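# Unplug monitor cable after loosening both thumbscrews

## Task

Unplug the monitor cable from its socket on the back panel. Loosen both thumbscrews, withdraw the plug straight along the socket's axis, and leave it lying on its own away from the socket. If the plug is tilted more than the socket permits while it is still inserted, the task fails immediately. Nothing counts as done if only the robot's grip keeps it that way at the end. Finish by opening the grippers and moving the arms away.

## Robot and tools

ROBOT. There are two 6-joint arms, left_arm and right_arm, each with a two-finger parallel gripper. left_arm's base sits at about y +0.277 m and right_arm's at about y -0.319 m; both bases are slightly tilted. Any mounting plates and the metal frame behind the arms are fixed obstacles, and a "too close" message counts a plate plus its side of the frame as part of that arm. The names left and right do not match the sides of any image.

FRAME. Every gripper pose in a result is in one scene frame: origin on the tabletop midway between the arms, +x out over the table, +z up, left_arm toward +y. The state line `left_arm: ... | right_arm: ...` gives end_effector_position (metres) and end_effector_quat_wxyz. That point lies between the finger pads, just under 1 cm behind the tips. The fingers point along the gripper's +z and close along its y axis. The printed position can be off, more so at long reach.

THE ROW. Every motion command uses one row covering both arms: 14 numbers, left_arm's block of 7 then right_arm's block of 7, even if one arm stays still. Each block holds 6 joint angles and then the gripper opening. Joint order inside a block is fixed: wrist pitch (joint4), elbow (joint3), wrist roll (joint6), wrist yaw (joint5), waist (joint1), shoulder (joint2). Angles are absolute joint targets in radians, read the same way as the Joint positions line; they are not offsets. Stated ranges: waist -2.618 to 3.054, shoulder 0.000 to 3.142, elbow 0.000 to 3.142, wrist pitch -1.571 to 1.571, wrist yaw -1.571 to 1.571, wrist roll -2.094 to 2.094. True ends can differ by up to 0.036 rad. A call whose target lies over 0.036 rad beyond an end, and further out than the last reported angle, is rejected; targets past the real end are clipped there, reported as "joint sent to its limit" (absence of that line proves nothing). Opening runs from -1 (closed) to +1 (fully open, 0.087 m pad gap). Optionally 12 more numbers, each 0 to 1, may follow: stiffness scales, left_arm's 6 then right_arm's 6 in the same joint order; each multiplies that joint's position gain and stays until changed.

TOOLS.
- execute_actions(actions): a list of actions run in turn. Each action is a table of up to 15 rows, one per control step of 1/30 s; if fewer rows are given, the last repeats to fill 15 steps (0.5 s). An empty list only returns state and images.
- move(target, speed, blocking): target is one absolute row. All joints of both arms are interpolated so they finish together, so grippers follow curved paths. Duration is 0.5 to 10 s; anything longer is cut off at 10 s short of the target. speed (0.01 to 2, default 0.5) is the peak rad/s of whichever joint has farthest to travel. Paths ignore obstacles and the other arm. Finger numbers are applied at once. With blocking=false the result comes after 0.5 s while motion continues; call wait or stop before sending new rows or moves. The extra move: line reports the ending (done, off_target, moving, held, fault), limits=held or limits=none, and each arm's joint farthest from its target. Faster moves and targets set deeper past a contact hit and press harder.
- wait(seconds): 0 to 10; arms hold their last command; returns early if a running move ends.
- stop(): brakes a running move; needs room to slow, fingers keep going.
- zoom_image(camera, region): region [x0, y0, x1, y1] in that camera's pixels, origin top-left, at most 504 by 504.
- read_manual(section): only "licences" text; no motion.
- finished_scene(scene): irreversibly ends the current scene (give its number) after the last command has been held, and reports success. Replying without any tool call ends the session.

CONTROLLER. Each step, a joint's target is kept within a lead of its measured angle: waist 0.202, shoulder 0.258, elbow 0.238, wrist pitch 0.573, wrist yaw and wrist roll 0.522 rad; targets that would shift a gripper more than 70 mm are scaled back. The Joint targets line shows what joints are currently driven toward; resend it to hold still, and finish unfinished motions with a new command. Friction can leave a joint up to about 0.031 rad off, and smaller commands may not move it. "joint command not followed" means a clearance check altered that arm's targets on some steps. A pressing arm may relax at the start of a move.

RESULTS. Joint positions and Joint velocities give, per arm, the six joints in row order (rad, rad/s) then the pad gap (m, m/s). grip_measured is the opening on the command scale, with a per-gripper error near 1 mm. To hold something, command about 0.02 below grip_measured; force tops out near 20 N per pad, and fast closing squeezes harder.

CAMERAS. cam_head_left, cam_head_right, cam_high, cam_low, cam_left_wrist, cam_right_wrist, all 672x504, images in that order; the listed calibration is approximate, and wrist camera poses follow their arm's joints.

HEAT. Sustained load warms motors: MOTOR HOT at 75 °C, a 10 s arm stop at 90 °C, and at 100 °C the arm goes limp and falls. Avoid long pushing or squeezing.

SUGGESTED ORDER AND CAUTIONS. Locate the port and plug with the cameras and zoom_image; turn each thumbscrew loose (wrist roll gives rotation); grasp the plug and withdraw it along the port axis without tilting it beyond what the port allows; set it down so it rests unsupported away from the port; open and retract both grippers; then call finished_scene. Do not let the arms collide or press on each other, do not knock or drop anything off the table, avoid slams and hard pushes, and expect occasional disturbances to nudge loose objects.

Each tool is called after ">>>" in YAML: its name, and indented under it one key for each argument.

## Session

>>> execute_actions:
  actions: []

Scene clock: 0.00 s.
left_arm: end_effector_position=(+0.2312, +0.6194, +0.2057) grip_measured=-0.993 end_effector_quat_wxyz=(+0.312, -0.359, +0.880, -0.012) | right_arm: end_effector_position=(+0.1015, -0.3171, +0.3603) grip_measured=-1.000 end_effector_quat_wxyz=(-0.093, +0.172, +0.980, +0.026)
Joint names: [wrist pitch, elbow, wrist roll, wrist yaw, waist, shoulder]
Joint positions: left_arm=[0.083 1.062 0.147 0.364 1.114 1.99  0.   ] | right_arm=[-1.227  0.705  0.482  0.1    0.304  1.196  0.   ]
Joint velocities: left_arm=[ 0.022  0.002  0.051 -0.007 -0.012  0.002  0.001] | right_arm=[-0.022  0.007  0.007 -0.007  0.007 -0.007  0.   ]
Joint targets: left_arm=[0.083 1.062 0.147 0.364 1.114 1.990] | right_arm=[-1.227 0.705 0.482 0.100 0.304 1.196]
Joint stiffness scale: left_arm=[1. 1. 1. 1. 1. 1.] | right_arm=[1. 1. 1. 1. 1. 1.]

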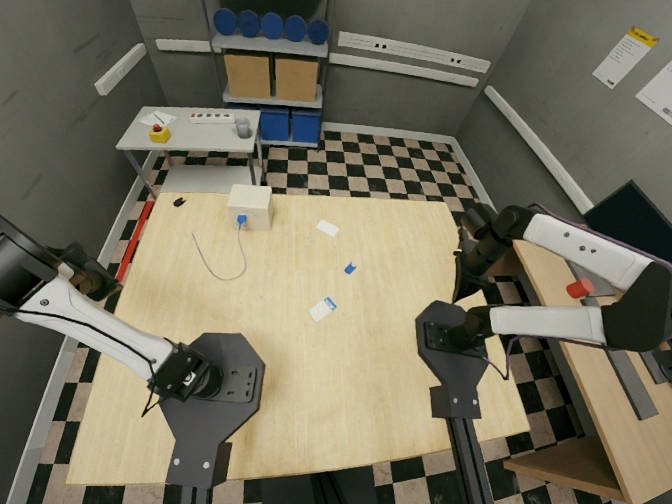

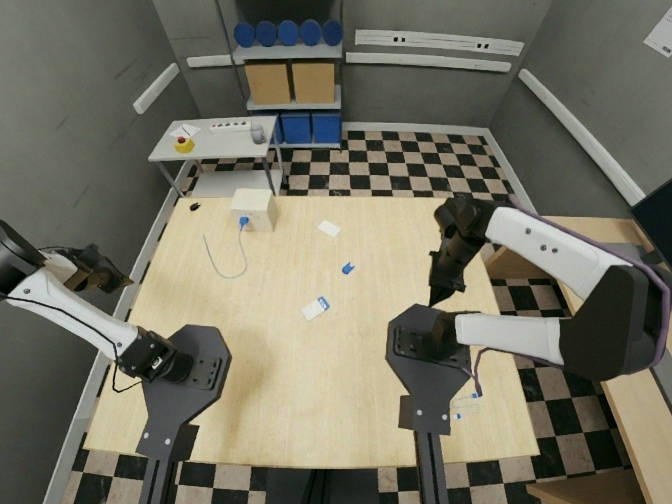

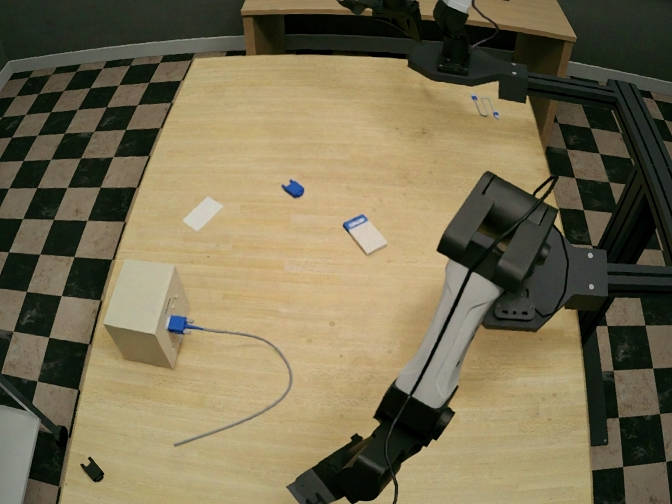

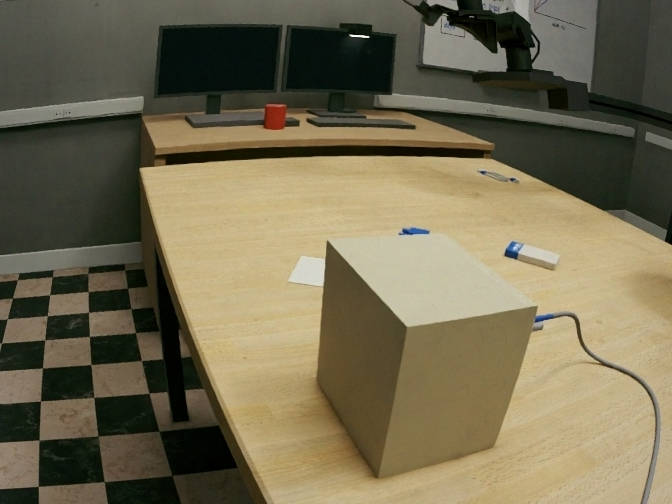

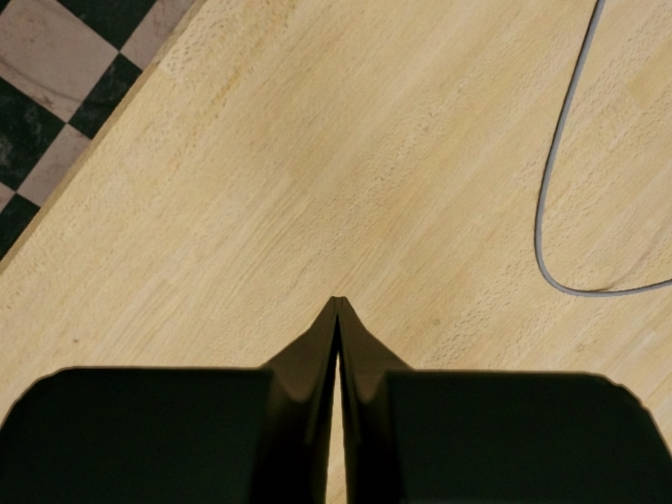

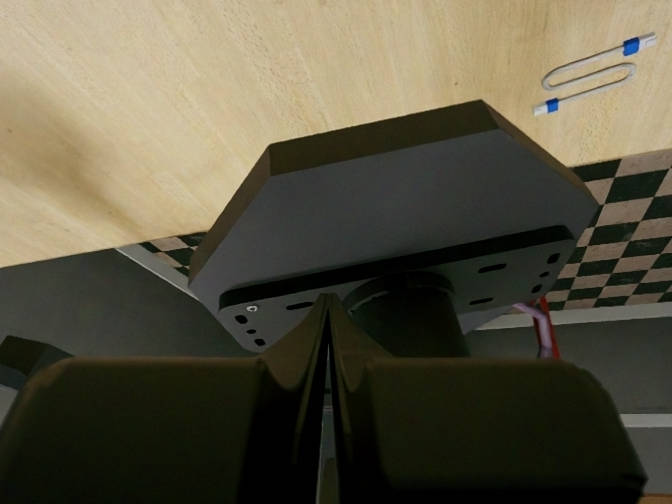

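>>> zoom_image:
  camera: "cam_high"
  region: [140, 280, 230, 360]

>>> zoom_image:
  camera: "cam_head_left"
  region: [215, 180, 285, 240]

Region (140, 280, 230, 360) of cam_high's 672x504 image, scaled by 5.600, with more detail than that image has.

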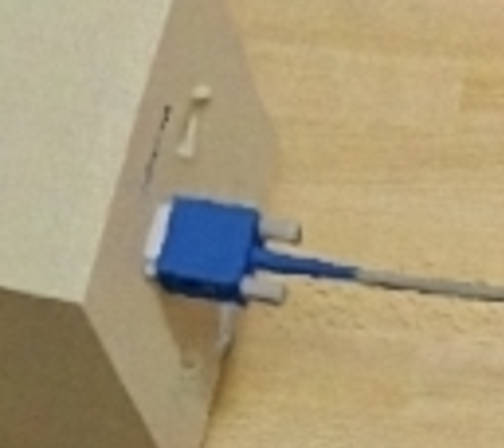

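Region (215, 180, 285, 240) of cam_head_left's 672x504 image, scaled by 7.200, with more detail than that image has; it fills the top 432 rows of this view, and the rest is white.

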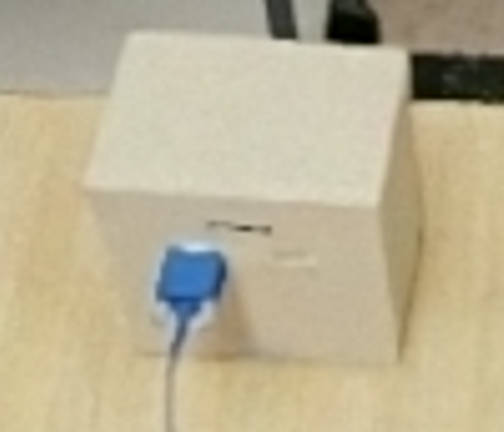

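>>> move:
  target: [0.97,0.711,0,0,0.2,2.08,1,-1.227,0.705,0.482,0.1,0.304,1.196,-1]
  speed: 0.6

Scene clock: 6.53 s.
left_arm: end_effector_position=(+0.4233, +0.3169, +0.2483) grip_measured=+1.000 end_effector_quat_wxyz=(+0.519, -0.085, +0.849, -0.047) | right_arm: end_effector_position=(+0.1015, -0.3171, +0.3603) grip_measured=-1.000 end_effector_quat_wxyz=(-0.093, +0.172, +0.980, +0.026)
Joint names: [wrist pitch, elbow, wrist roll, wrist yaw, waist, shoulder]
Joint positions: left_arm=[0.965 0.729 0.006 0.012 0.2   2.063 0.087] | right_arm=[-1.227  0.705  0.482  0.1    0.304  1.196  0.   ]
Joint velocities: left_arm=[-0.037 -0.007 -0.037 -0.037  0.007  0.027  0.   ] | right_arm=[-0.037  0.002 -0.007 -0.007 -0.007 -0.017  0.   ]
Joint targets: left_arm=[0.970 0.711 0.000 0.000 0.200 2.080] | right_arm=[-1.227 0.705 0.482 0.100 0.304 1.196]
Joint stiffness scale: left_arm=[1. 1. 1. 1. 1. 1.] | right_arm=[1. 1. 1. 1. 1. 1.]
move: done; limits=none; left_arm: farthest joint: the elbow, 0.018 radians from its target (0.351 radians at the start); right_arm: farthest joint: the waist, 0.000 radians from its target (0.000 radians at the start)
camera_calibration (this result's frames):
cam_left_wrist: T_world_to_cam=[[0.0905749, -0.981272, 0.170002, 0.230058], [-0.968437, -0.12659, -0.21472, 0.523742], [0.232219, -0.145188, -0.961766, 0.323931], [0, 0, 0, 1]] pos_world=[0.41115, 0.33908, 0.384894]

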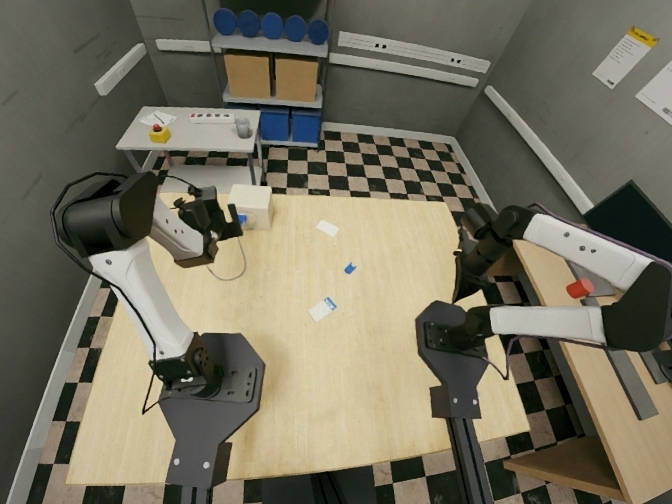

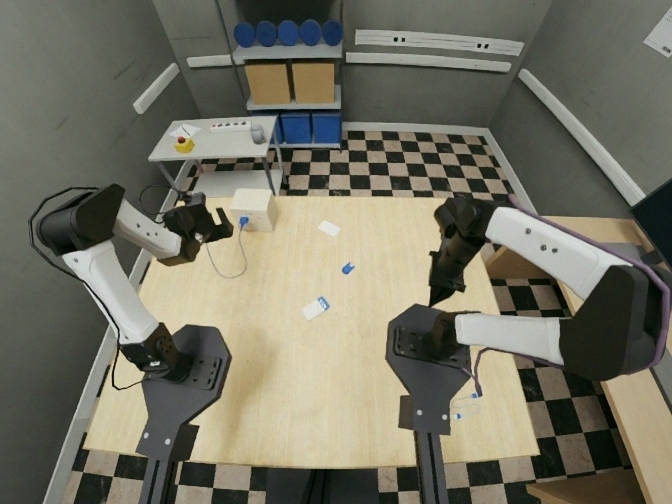

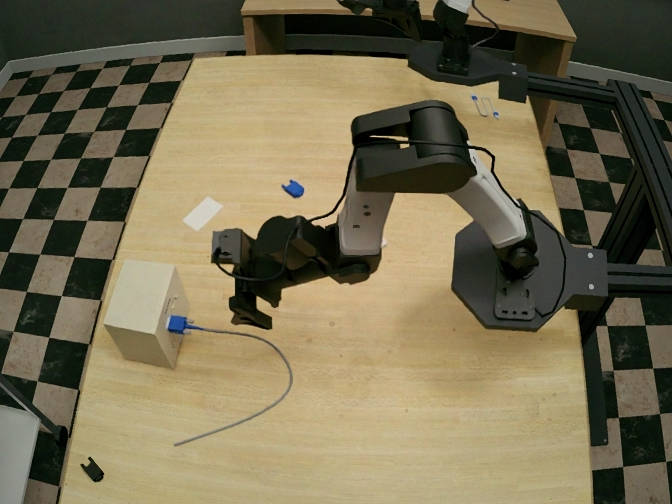

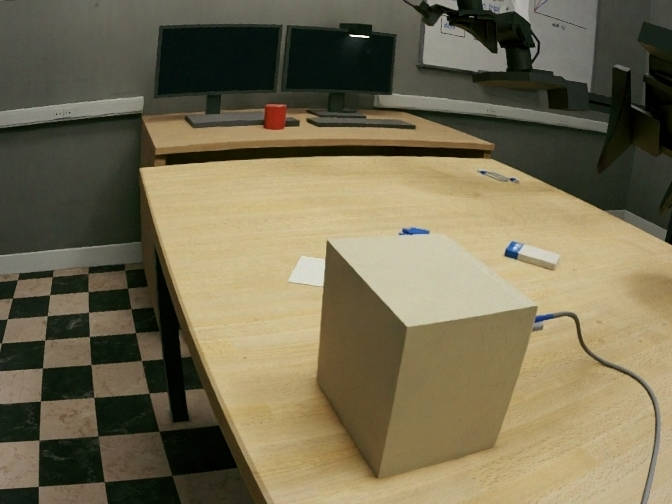

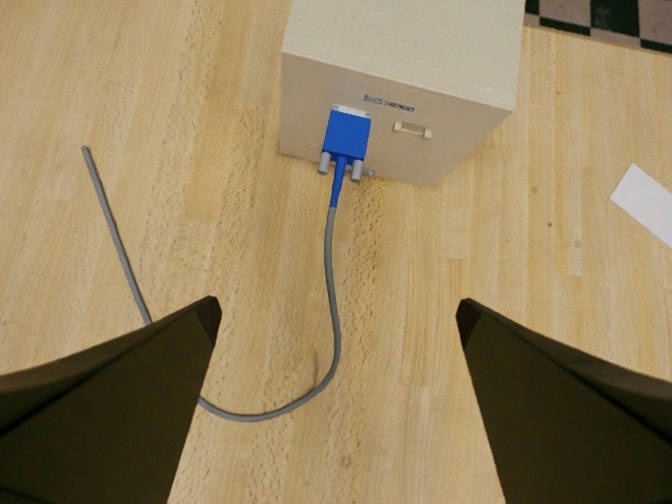

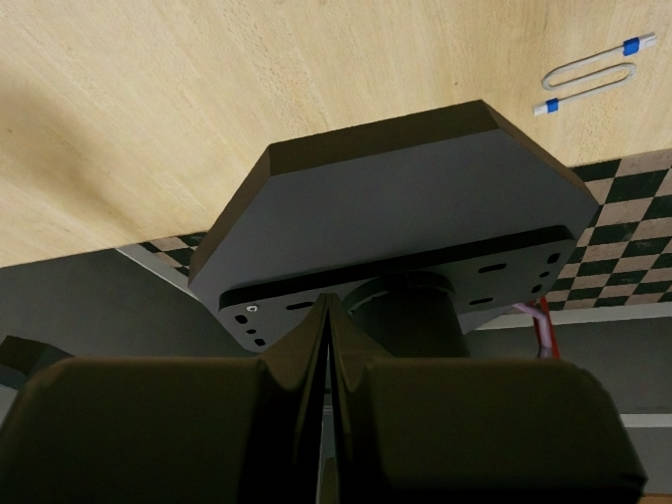

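>>> zoom_image:
  camera: "cam_left_wrist"
  region: [290, 90, 440, 220]

>>> zoom_image:
  camera: "cam_high"
  region: [150, 200, 350, 360]

>>> zoom_image:
  camera: "cam_low"
  region: [520, 0, 672, 200]

Region (290, 90, 440, 220) of cam_left_wrist's 672x504 image, scaled by 3.360, with more detail than that image has; it fills the top 437 rows of this view, and the rest is white.

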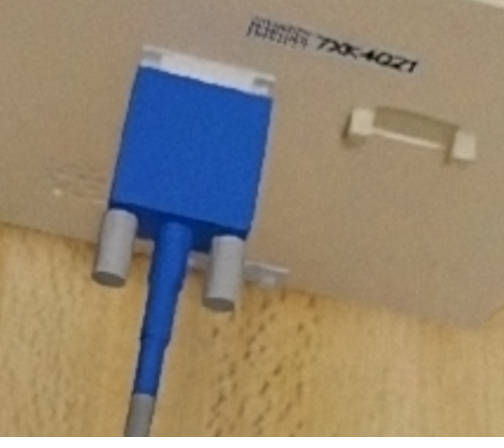

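Region (150, 200, 350, 360) of cam_high's 672x504 image, scaled by 2.520, with more detail than that image has; it fills the top 403 rows of this view, and the rest is white.

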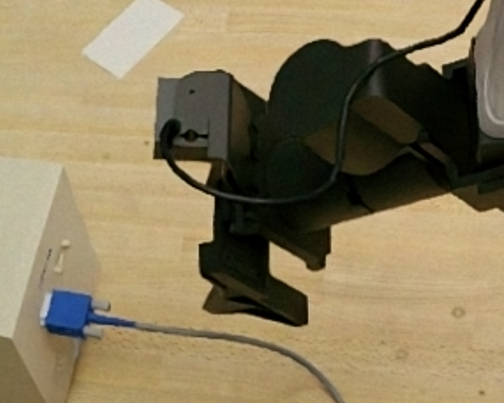

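Region (520, 0, 672, 200) of cam_low's 672x504 image, scaled by 2.520, with more detail than that image has; it fills the left 383 columns of this view, and the rest is white.

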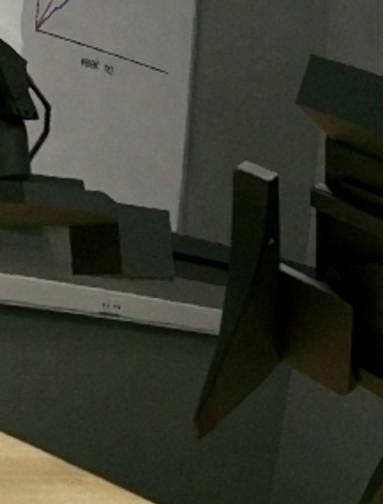

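>>> move:
  target: [1.427,1.094,0,0.22,0.26,2.671,1,-1.227,0.705,0.482,0.1,0.304,1.196,-1]
  speed: 0.4

Scene clock: 11.67 s.
left_arm: end_effector_position=(+0.4849, +0.3014, +0.1602) grip_measured=+1.000 end_effector_quat_wxyz=(+0.610, -0.047, +0.785, -0.098) | right_arm: end_effector_position=(+0.1015, -0.3171, +0.3603) grip_measured=-1.000 end_effector_quat_wxyz=(-0.093, +0.172, +0.980, +0.026)
Joint names: [wrist pitch, elbow, wrist roll, wrist yaw, waist, shoulder]
Joint positions: left_arm=[1.421 1.075 0.006 0.209 0.25  2.657 0.087] | right_arm=[-1.227  0.705  0.482  0.1    0.304  1.196  0.   ]
Joint velocities: left_arm=[ 0.022  0.007 -0.037  0.022 -0.022 -0.007  0.   ] | right_arm=[-0.051 -0.007 -0.066  0.007  0.012  0.017  0.   ]
Joint targets: left_arm=[1.427 1.094 -0.000 0.220 0.260 2.671] | right_arm=[-1.227 0.705 0.482 0.100 0.304 1.196]
Joint stiffness scale: left_arm=[1. 1. 1. 1. 1. 1.] | right_arm=[1. 1. 1. 1. 1. 1.]
move: done; limits=none; left_arm: farthest joint: the elbow, 0.019 radians from its target (0.365 radians at the start); right_arm: farthest joint: the waist, 0.000 radians from its target (0.000 radians at the start)
camera_calibration (this result's frames):
cam_left_wrist: T_world_to_cam=[[-0.0501008, -0.976123, 0.211362, 0.284316], [-0.901153, -0.0470592, -0.43094, 0.540586], [0.430597, -0.21206, -0.877278, 0.133076], [0, 0, 0, 1]] pos_world=[0.444093, 0.331187, 0.289611]

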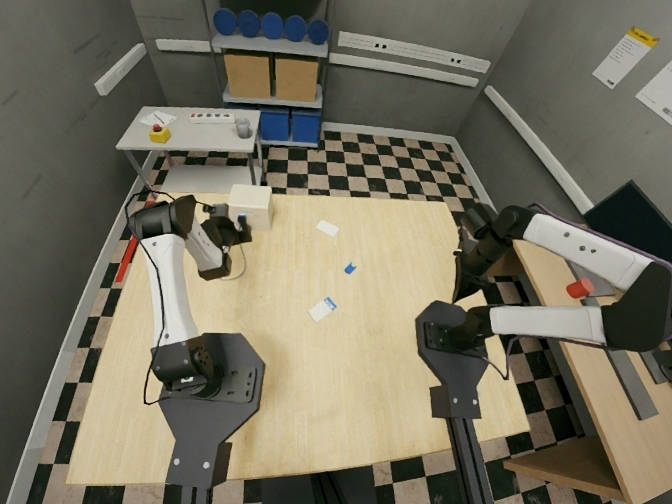

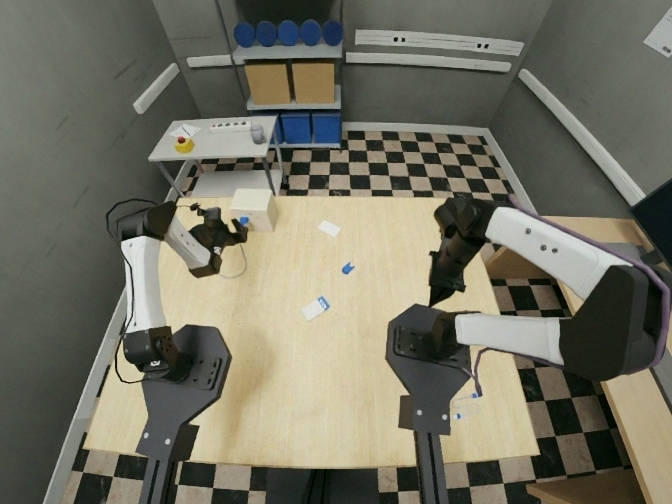

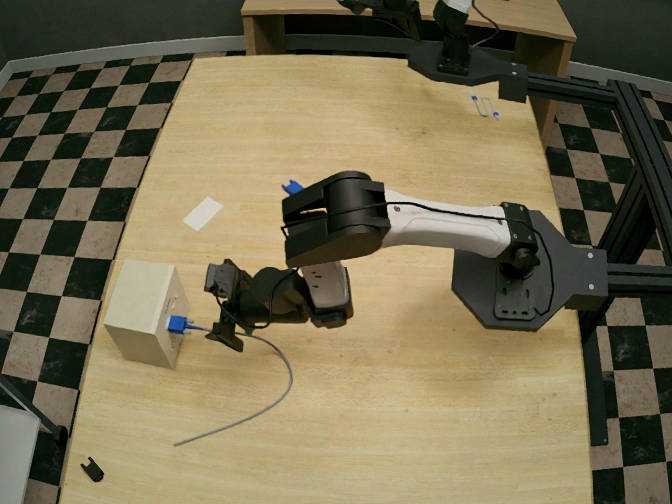

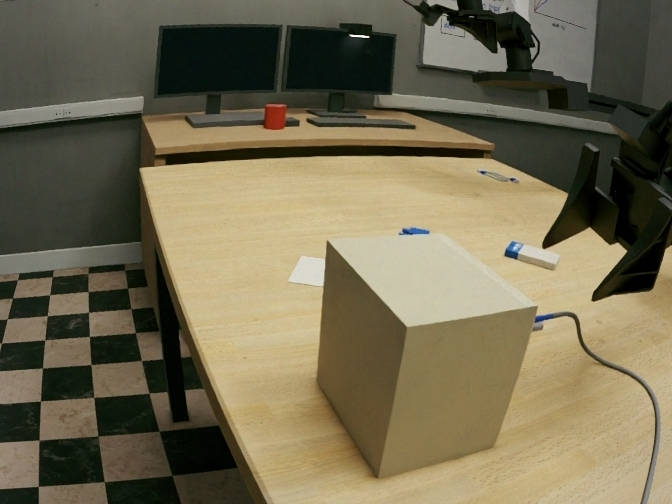

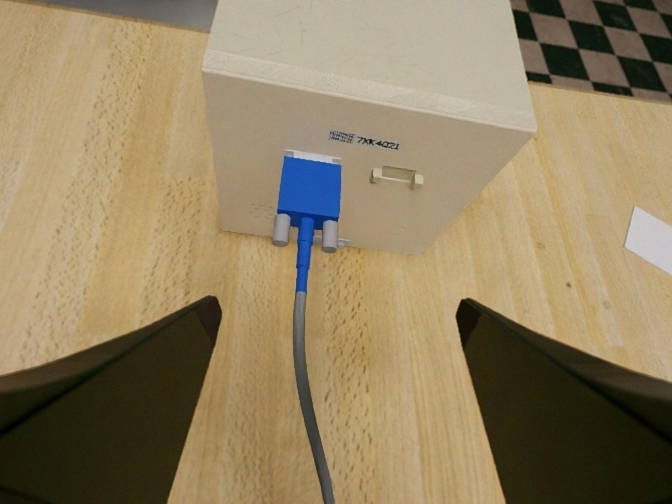

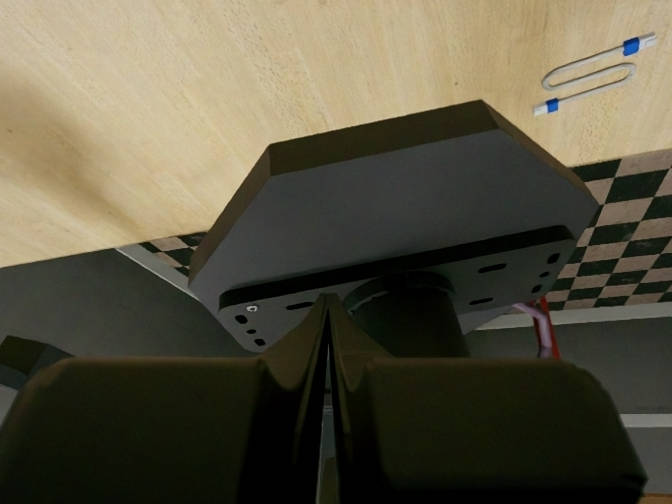

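>>> zoom_image:
  camera: "cam_left_wrist"
  region: [180, 140, 380, 340]

>>> zoom_image:
  camera: "cam_low"
  region: [500, 130, 672, 360]

Region (180, 140, 380, 340) of cam_left_wrist's 672x504 image, scaled by 2.520, with more detail than that image has.

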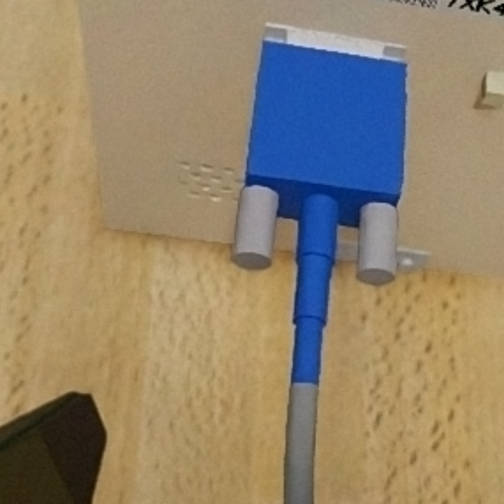

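Region (500, 130, 672, 360) of cam_low's 672x504 image, scaled by 2.191, with more detail than that image has; it fills the left 377 columns of this view, and the rest is white.

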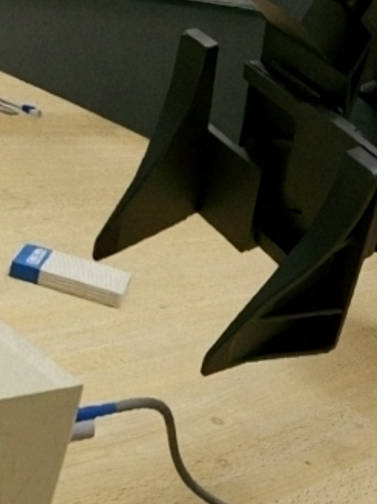

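>>> move:
  target: [1.352,1.393,0,0.243,0.273,2.896,1,-1.227,0.705,0.482,0.1,0.304,1.196,-1]
  speed: 0.2

>>> zoom_image:
  camera: "cam_left_wrist"
  region: [190, 140, 490, 380]

>>> zoom_image:
  camera: "cam_low"
  region: [480, 230, 672, 400]

Scene clock: 14.77 s.
left_arm: end_effector_position=(+0.5228, +0.3035, +0.1143) grip_measured=+1.000 end_effector_quat_wxyz=(+0.623, -0.044, +0.775, -0.099) | right_arm: end_effector_position=(+0.1015, -0.3171, +0.3603) grip_measured=-1.000 end_effector_quat_wxyz=(-0.093, +0.172, +0.980, +0.026)
Joint names: [wrist pitch, elbow, wrist roll, wrist yaw, waist, shoulder]
Joint positions: left_arm=[1.371 1.377 0.006 0.232 0.263 2.878 0.087] | right_arm=[-1.227  0.705  0.482  0.1    0.304  1.196  0.   ]
Joint velocities: left_arm=[ 0.037 -0.012 -0.051  0.051 -0.042 -0.002  0.   ] | right_arm=[ 0.037  0.012  0.022 -0.007 -0.002  0.002  0.   ]
Joint targets: left_arm=[1.352 1.393 -0.000 0.243 0.273 2.896] | right_arm=[-1.227 0.705 0.482 0.100 0.304 1.196]
Joint stiffness scale: left_arm=[1. 1. 1. 1. 1. 1.] | right_arm=[1. 1. 1. 1. 1. 1.]
move: done; limits=none; left_arm: farthest joint: the wrist pitch, 0.019 radians from its target (0.070 radians at the start); right_arm: farthest joint: the waist, 0.000 radians from its target (0.000 radians at the start)
camera_calibration (this result's frames):
cam_left_wrist: T_world_to_cam=[[-0.0612673, -0.97609, 0.208554, 0.304092], [-0.886596, -0.0427556, -0.460565, 0.549482], [0.458469, -0.213121, -0.862778, 0.061007], [0, 0, 0, 1]] pos_world=[0.47783, 0.333317, 0.242288]

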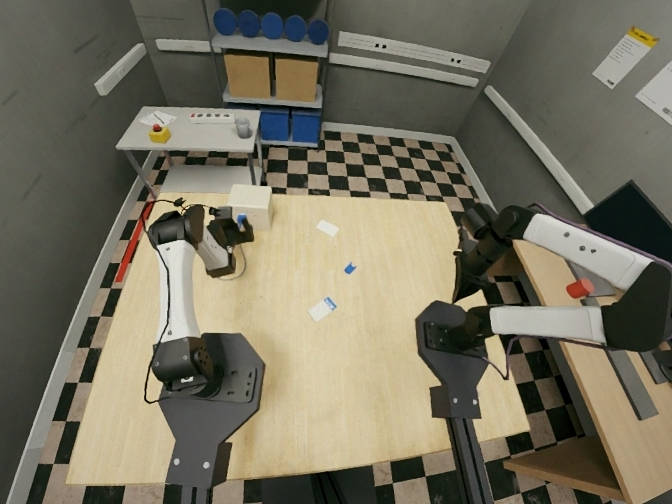

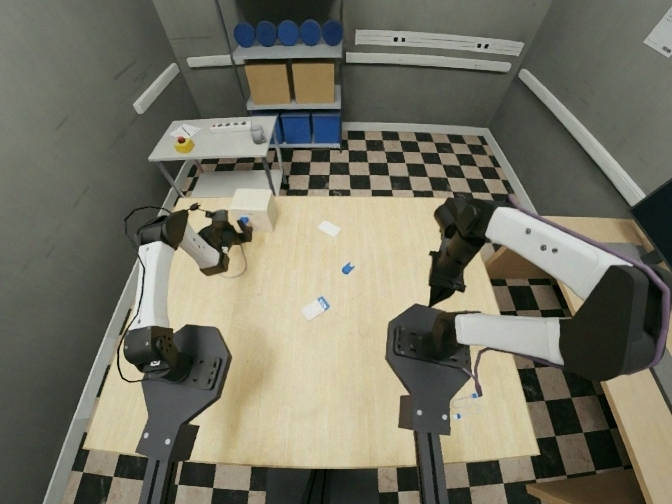

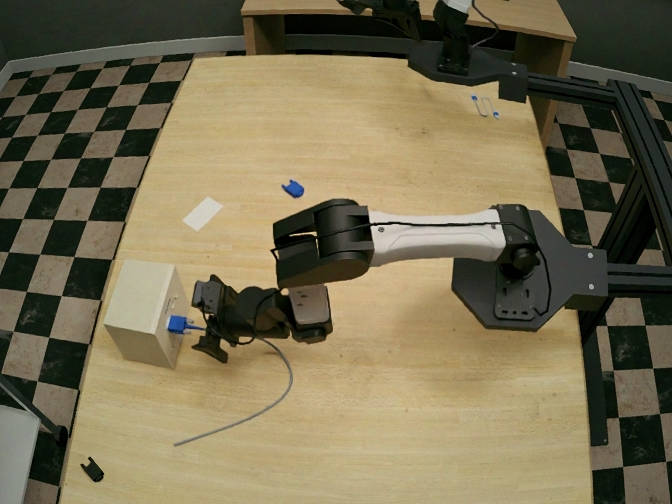

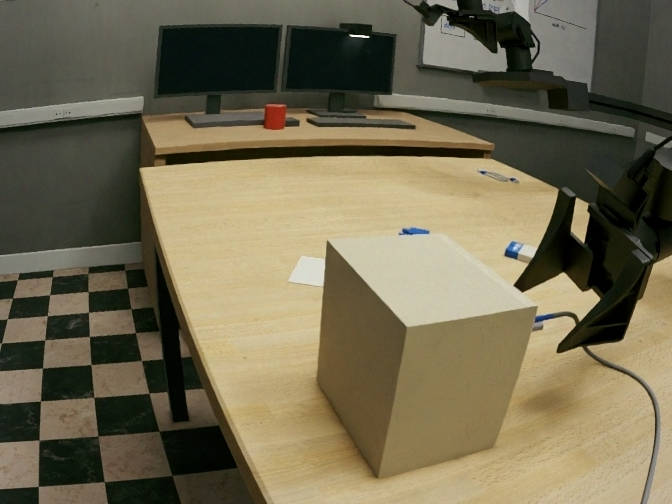

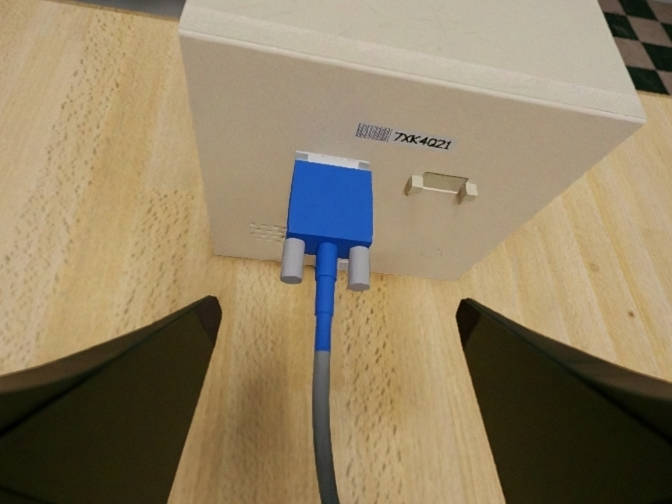

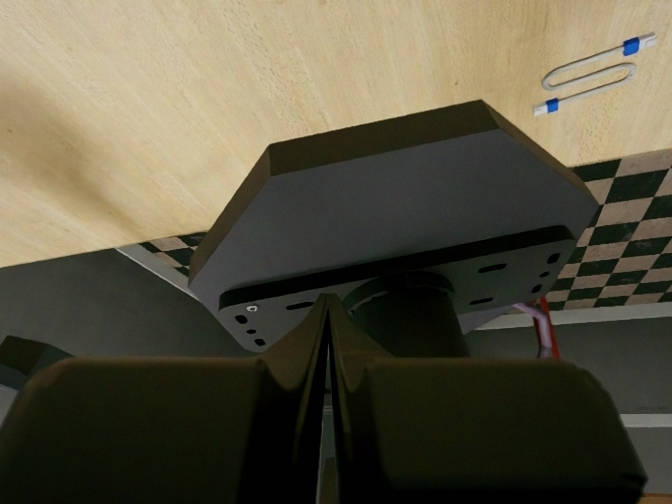

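Region (190, 140, 490, 380) of cam_left_wrist's 672x504 image, scaled by 1.680, with more detail than that image has; it fills the top 403 rows of this view, and the rest is white.

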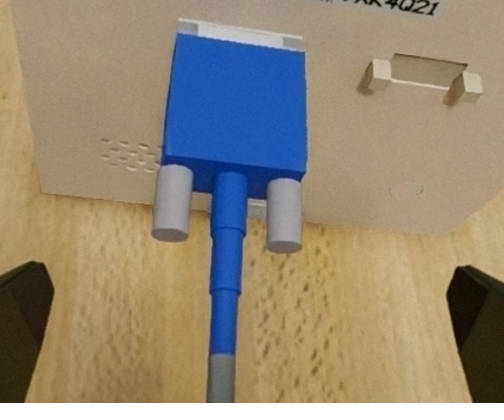

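Region (480, 230, 672, 400) of cam_low's 672x504 image, scaled by 2.625, with more detail than that image has; it fills the top 446 rows of this view, and the rest is white.

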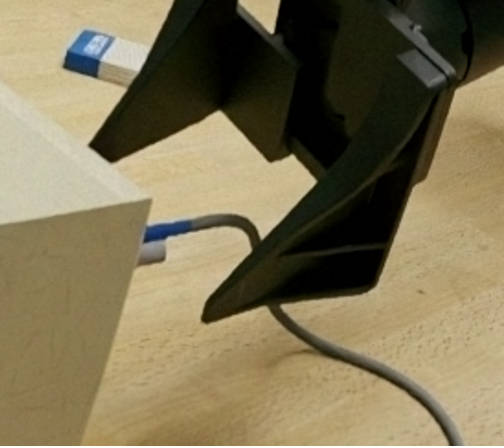

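>>> move:
  target: [1.352,1.48,0,0.243,0.273,2.942,0.1,-1.227,0.705,0.482,0.1,0.304,1.196,-1]
  speed: 0.1

>>> zoom_image:
  camera: "cam_left_wrist"
  region: [230, 200, 450, 400]

>>> zoom_image:
  camera: "cam_low"
  region: [500, 270, 620, 370]

Scene clock: 16.80 s.
left_arm: end_effector_position=(+0.5384, +0.3062, +0.1143) grip_measured=+0.100 end_effector_quat_wxyz=(+0.639, -0.042, +0.762, -0.096) | right_arm: end_effector_position=(+0.1015, -0.3171, +0.3603) grip_measured=-1.000 end_effector_quat_wxyz=(-0.093, +0.172, +0.980, +0.026)
Joint names: [wrist pitch, elbow, wrist roll, wrist yaw, waist, shoulder]
Joint positions: left_arm=[1.371 1.464 0.006 0.233 0.263 2.922 0.048] | right_arm=[-1.227  0.705  0.482  0.1    0.304  1.196  0.   ]
Joint velocities: left_arm=[-0.095  0.007 -0.007  0.066  0.012 -0.002  0.001] | right_arm=[-0.007  0.012  0.007  0.007 -0.002 -0.007  0.   ]
Joint targets: left_arm=[1.352 1.480 -0.000 0.243 0.273 2.942] | right_arm=[-1.227 0.705 0.482 0.100 0.304 1.196]
Joint stiffness scale: left_arm=[1. 1. 1. 1. 1. 1.] | right_arm=[1. 1. 1. 1. 1. 1.]
move: done; limits=none; left_arm: farthest joint: the shoulder, 0.020 radians from its target (0.064 radians at the start); right_arm: farthest joint: the waist, 0.000 radians from its target (0.000 radians at the start)
camera_calibration (this result's frames):
cam_left_wrist: T_world_to_cam=[[-0.0633509, -0.977931, 0.199093, 0.310408], [-0.866753, -0.0449739, -0.496707, 0.557549], [0.494699, -0.204031, -0.844775, 0.0301477], [0, 0, 0, 1]] pos_world=[0.488007, 0.334784, 0.240606]

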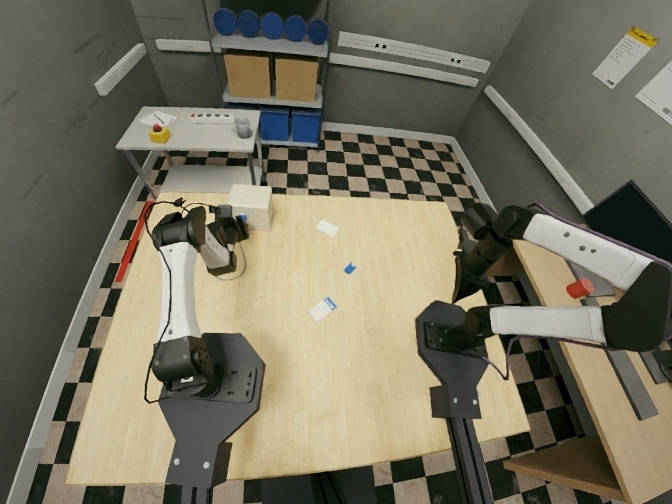

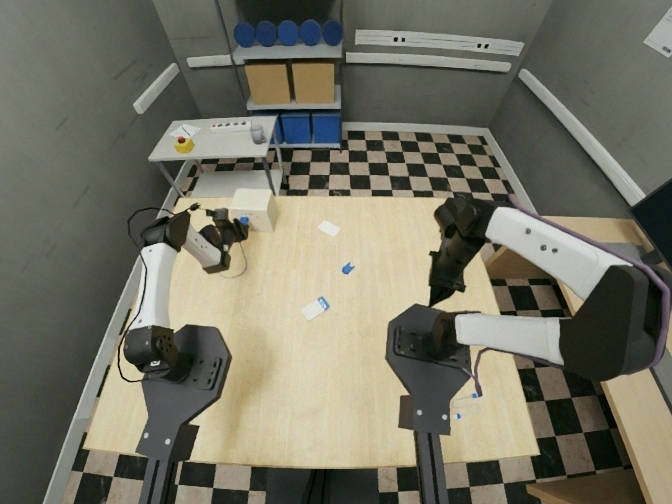

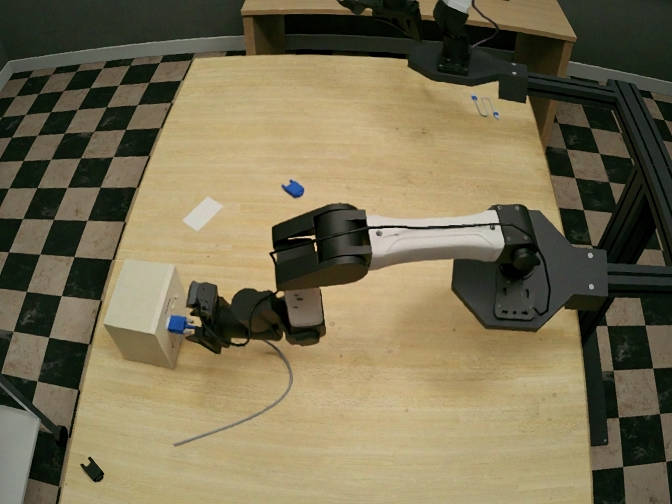

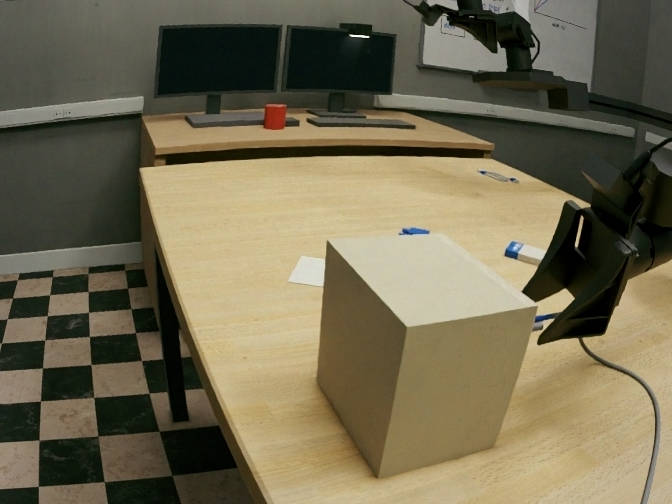

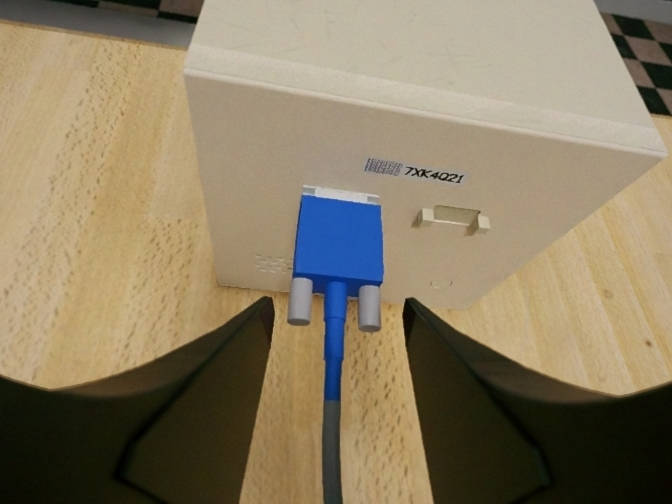

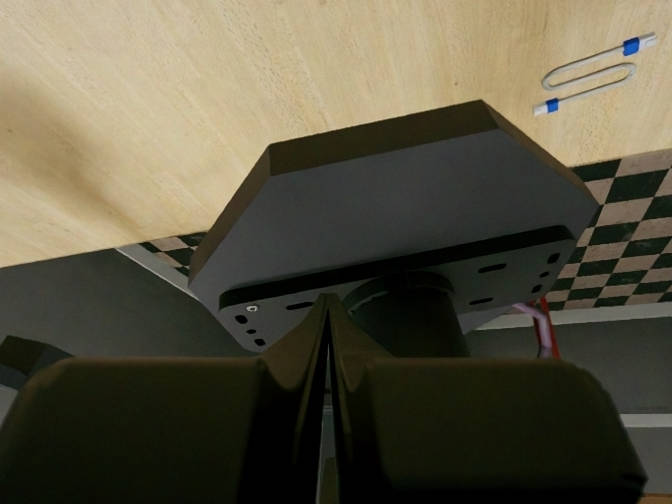

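Region (230, 200, 450, 400) of cam_left_wrist's 672x504 image, scaled by 2.291, with more detail than that image has; it fills the top 458 rows of this view, and the rest is white.

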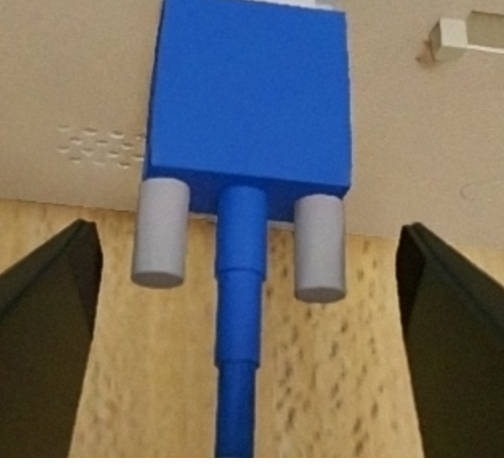

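Region (500, 270, 620, 370) of cam_low's 672x504 image, scaled by 4.200, with more detail than that image has.

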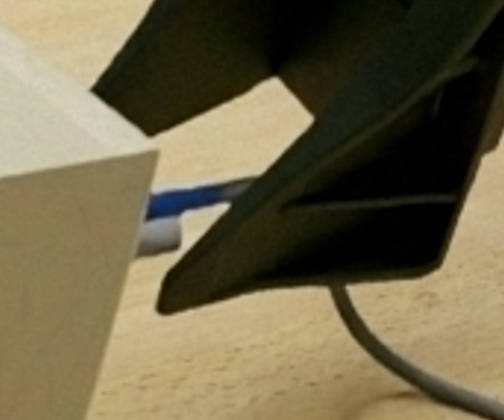

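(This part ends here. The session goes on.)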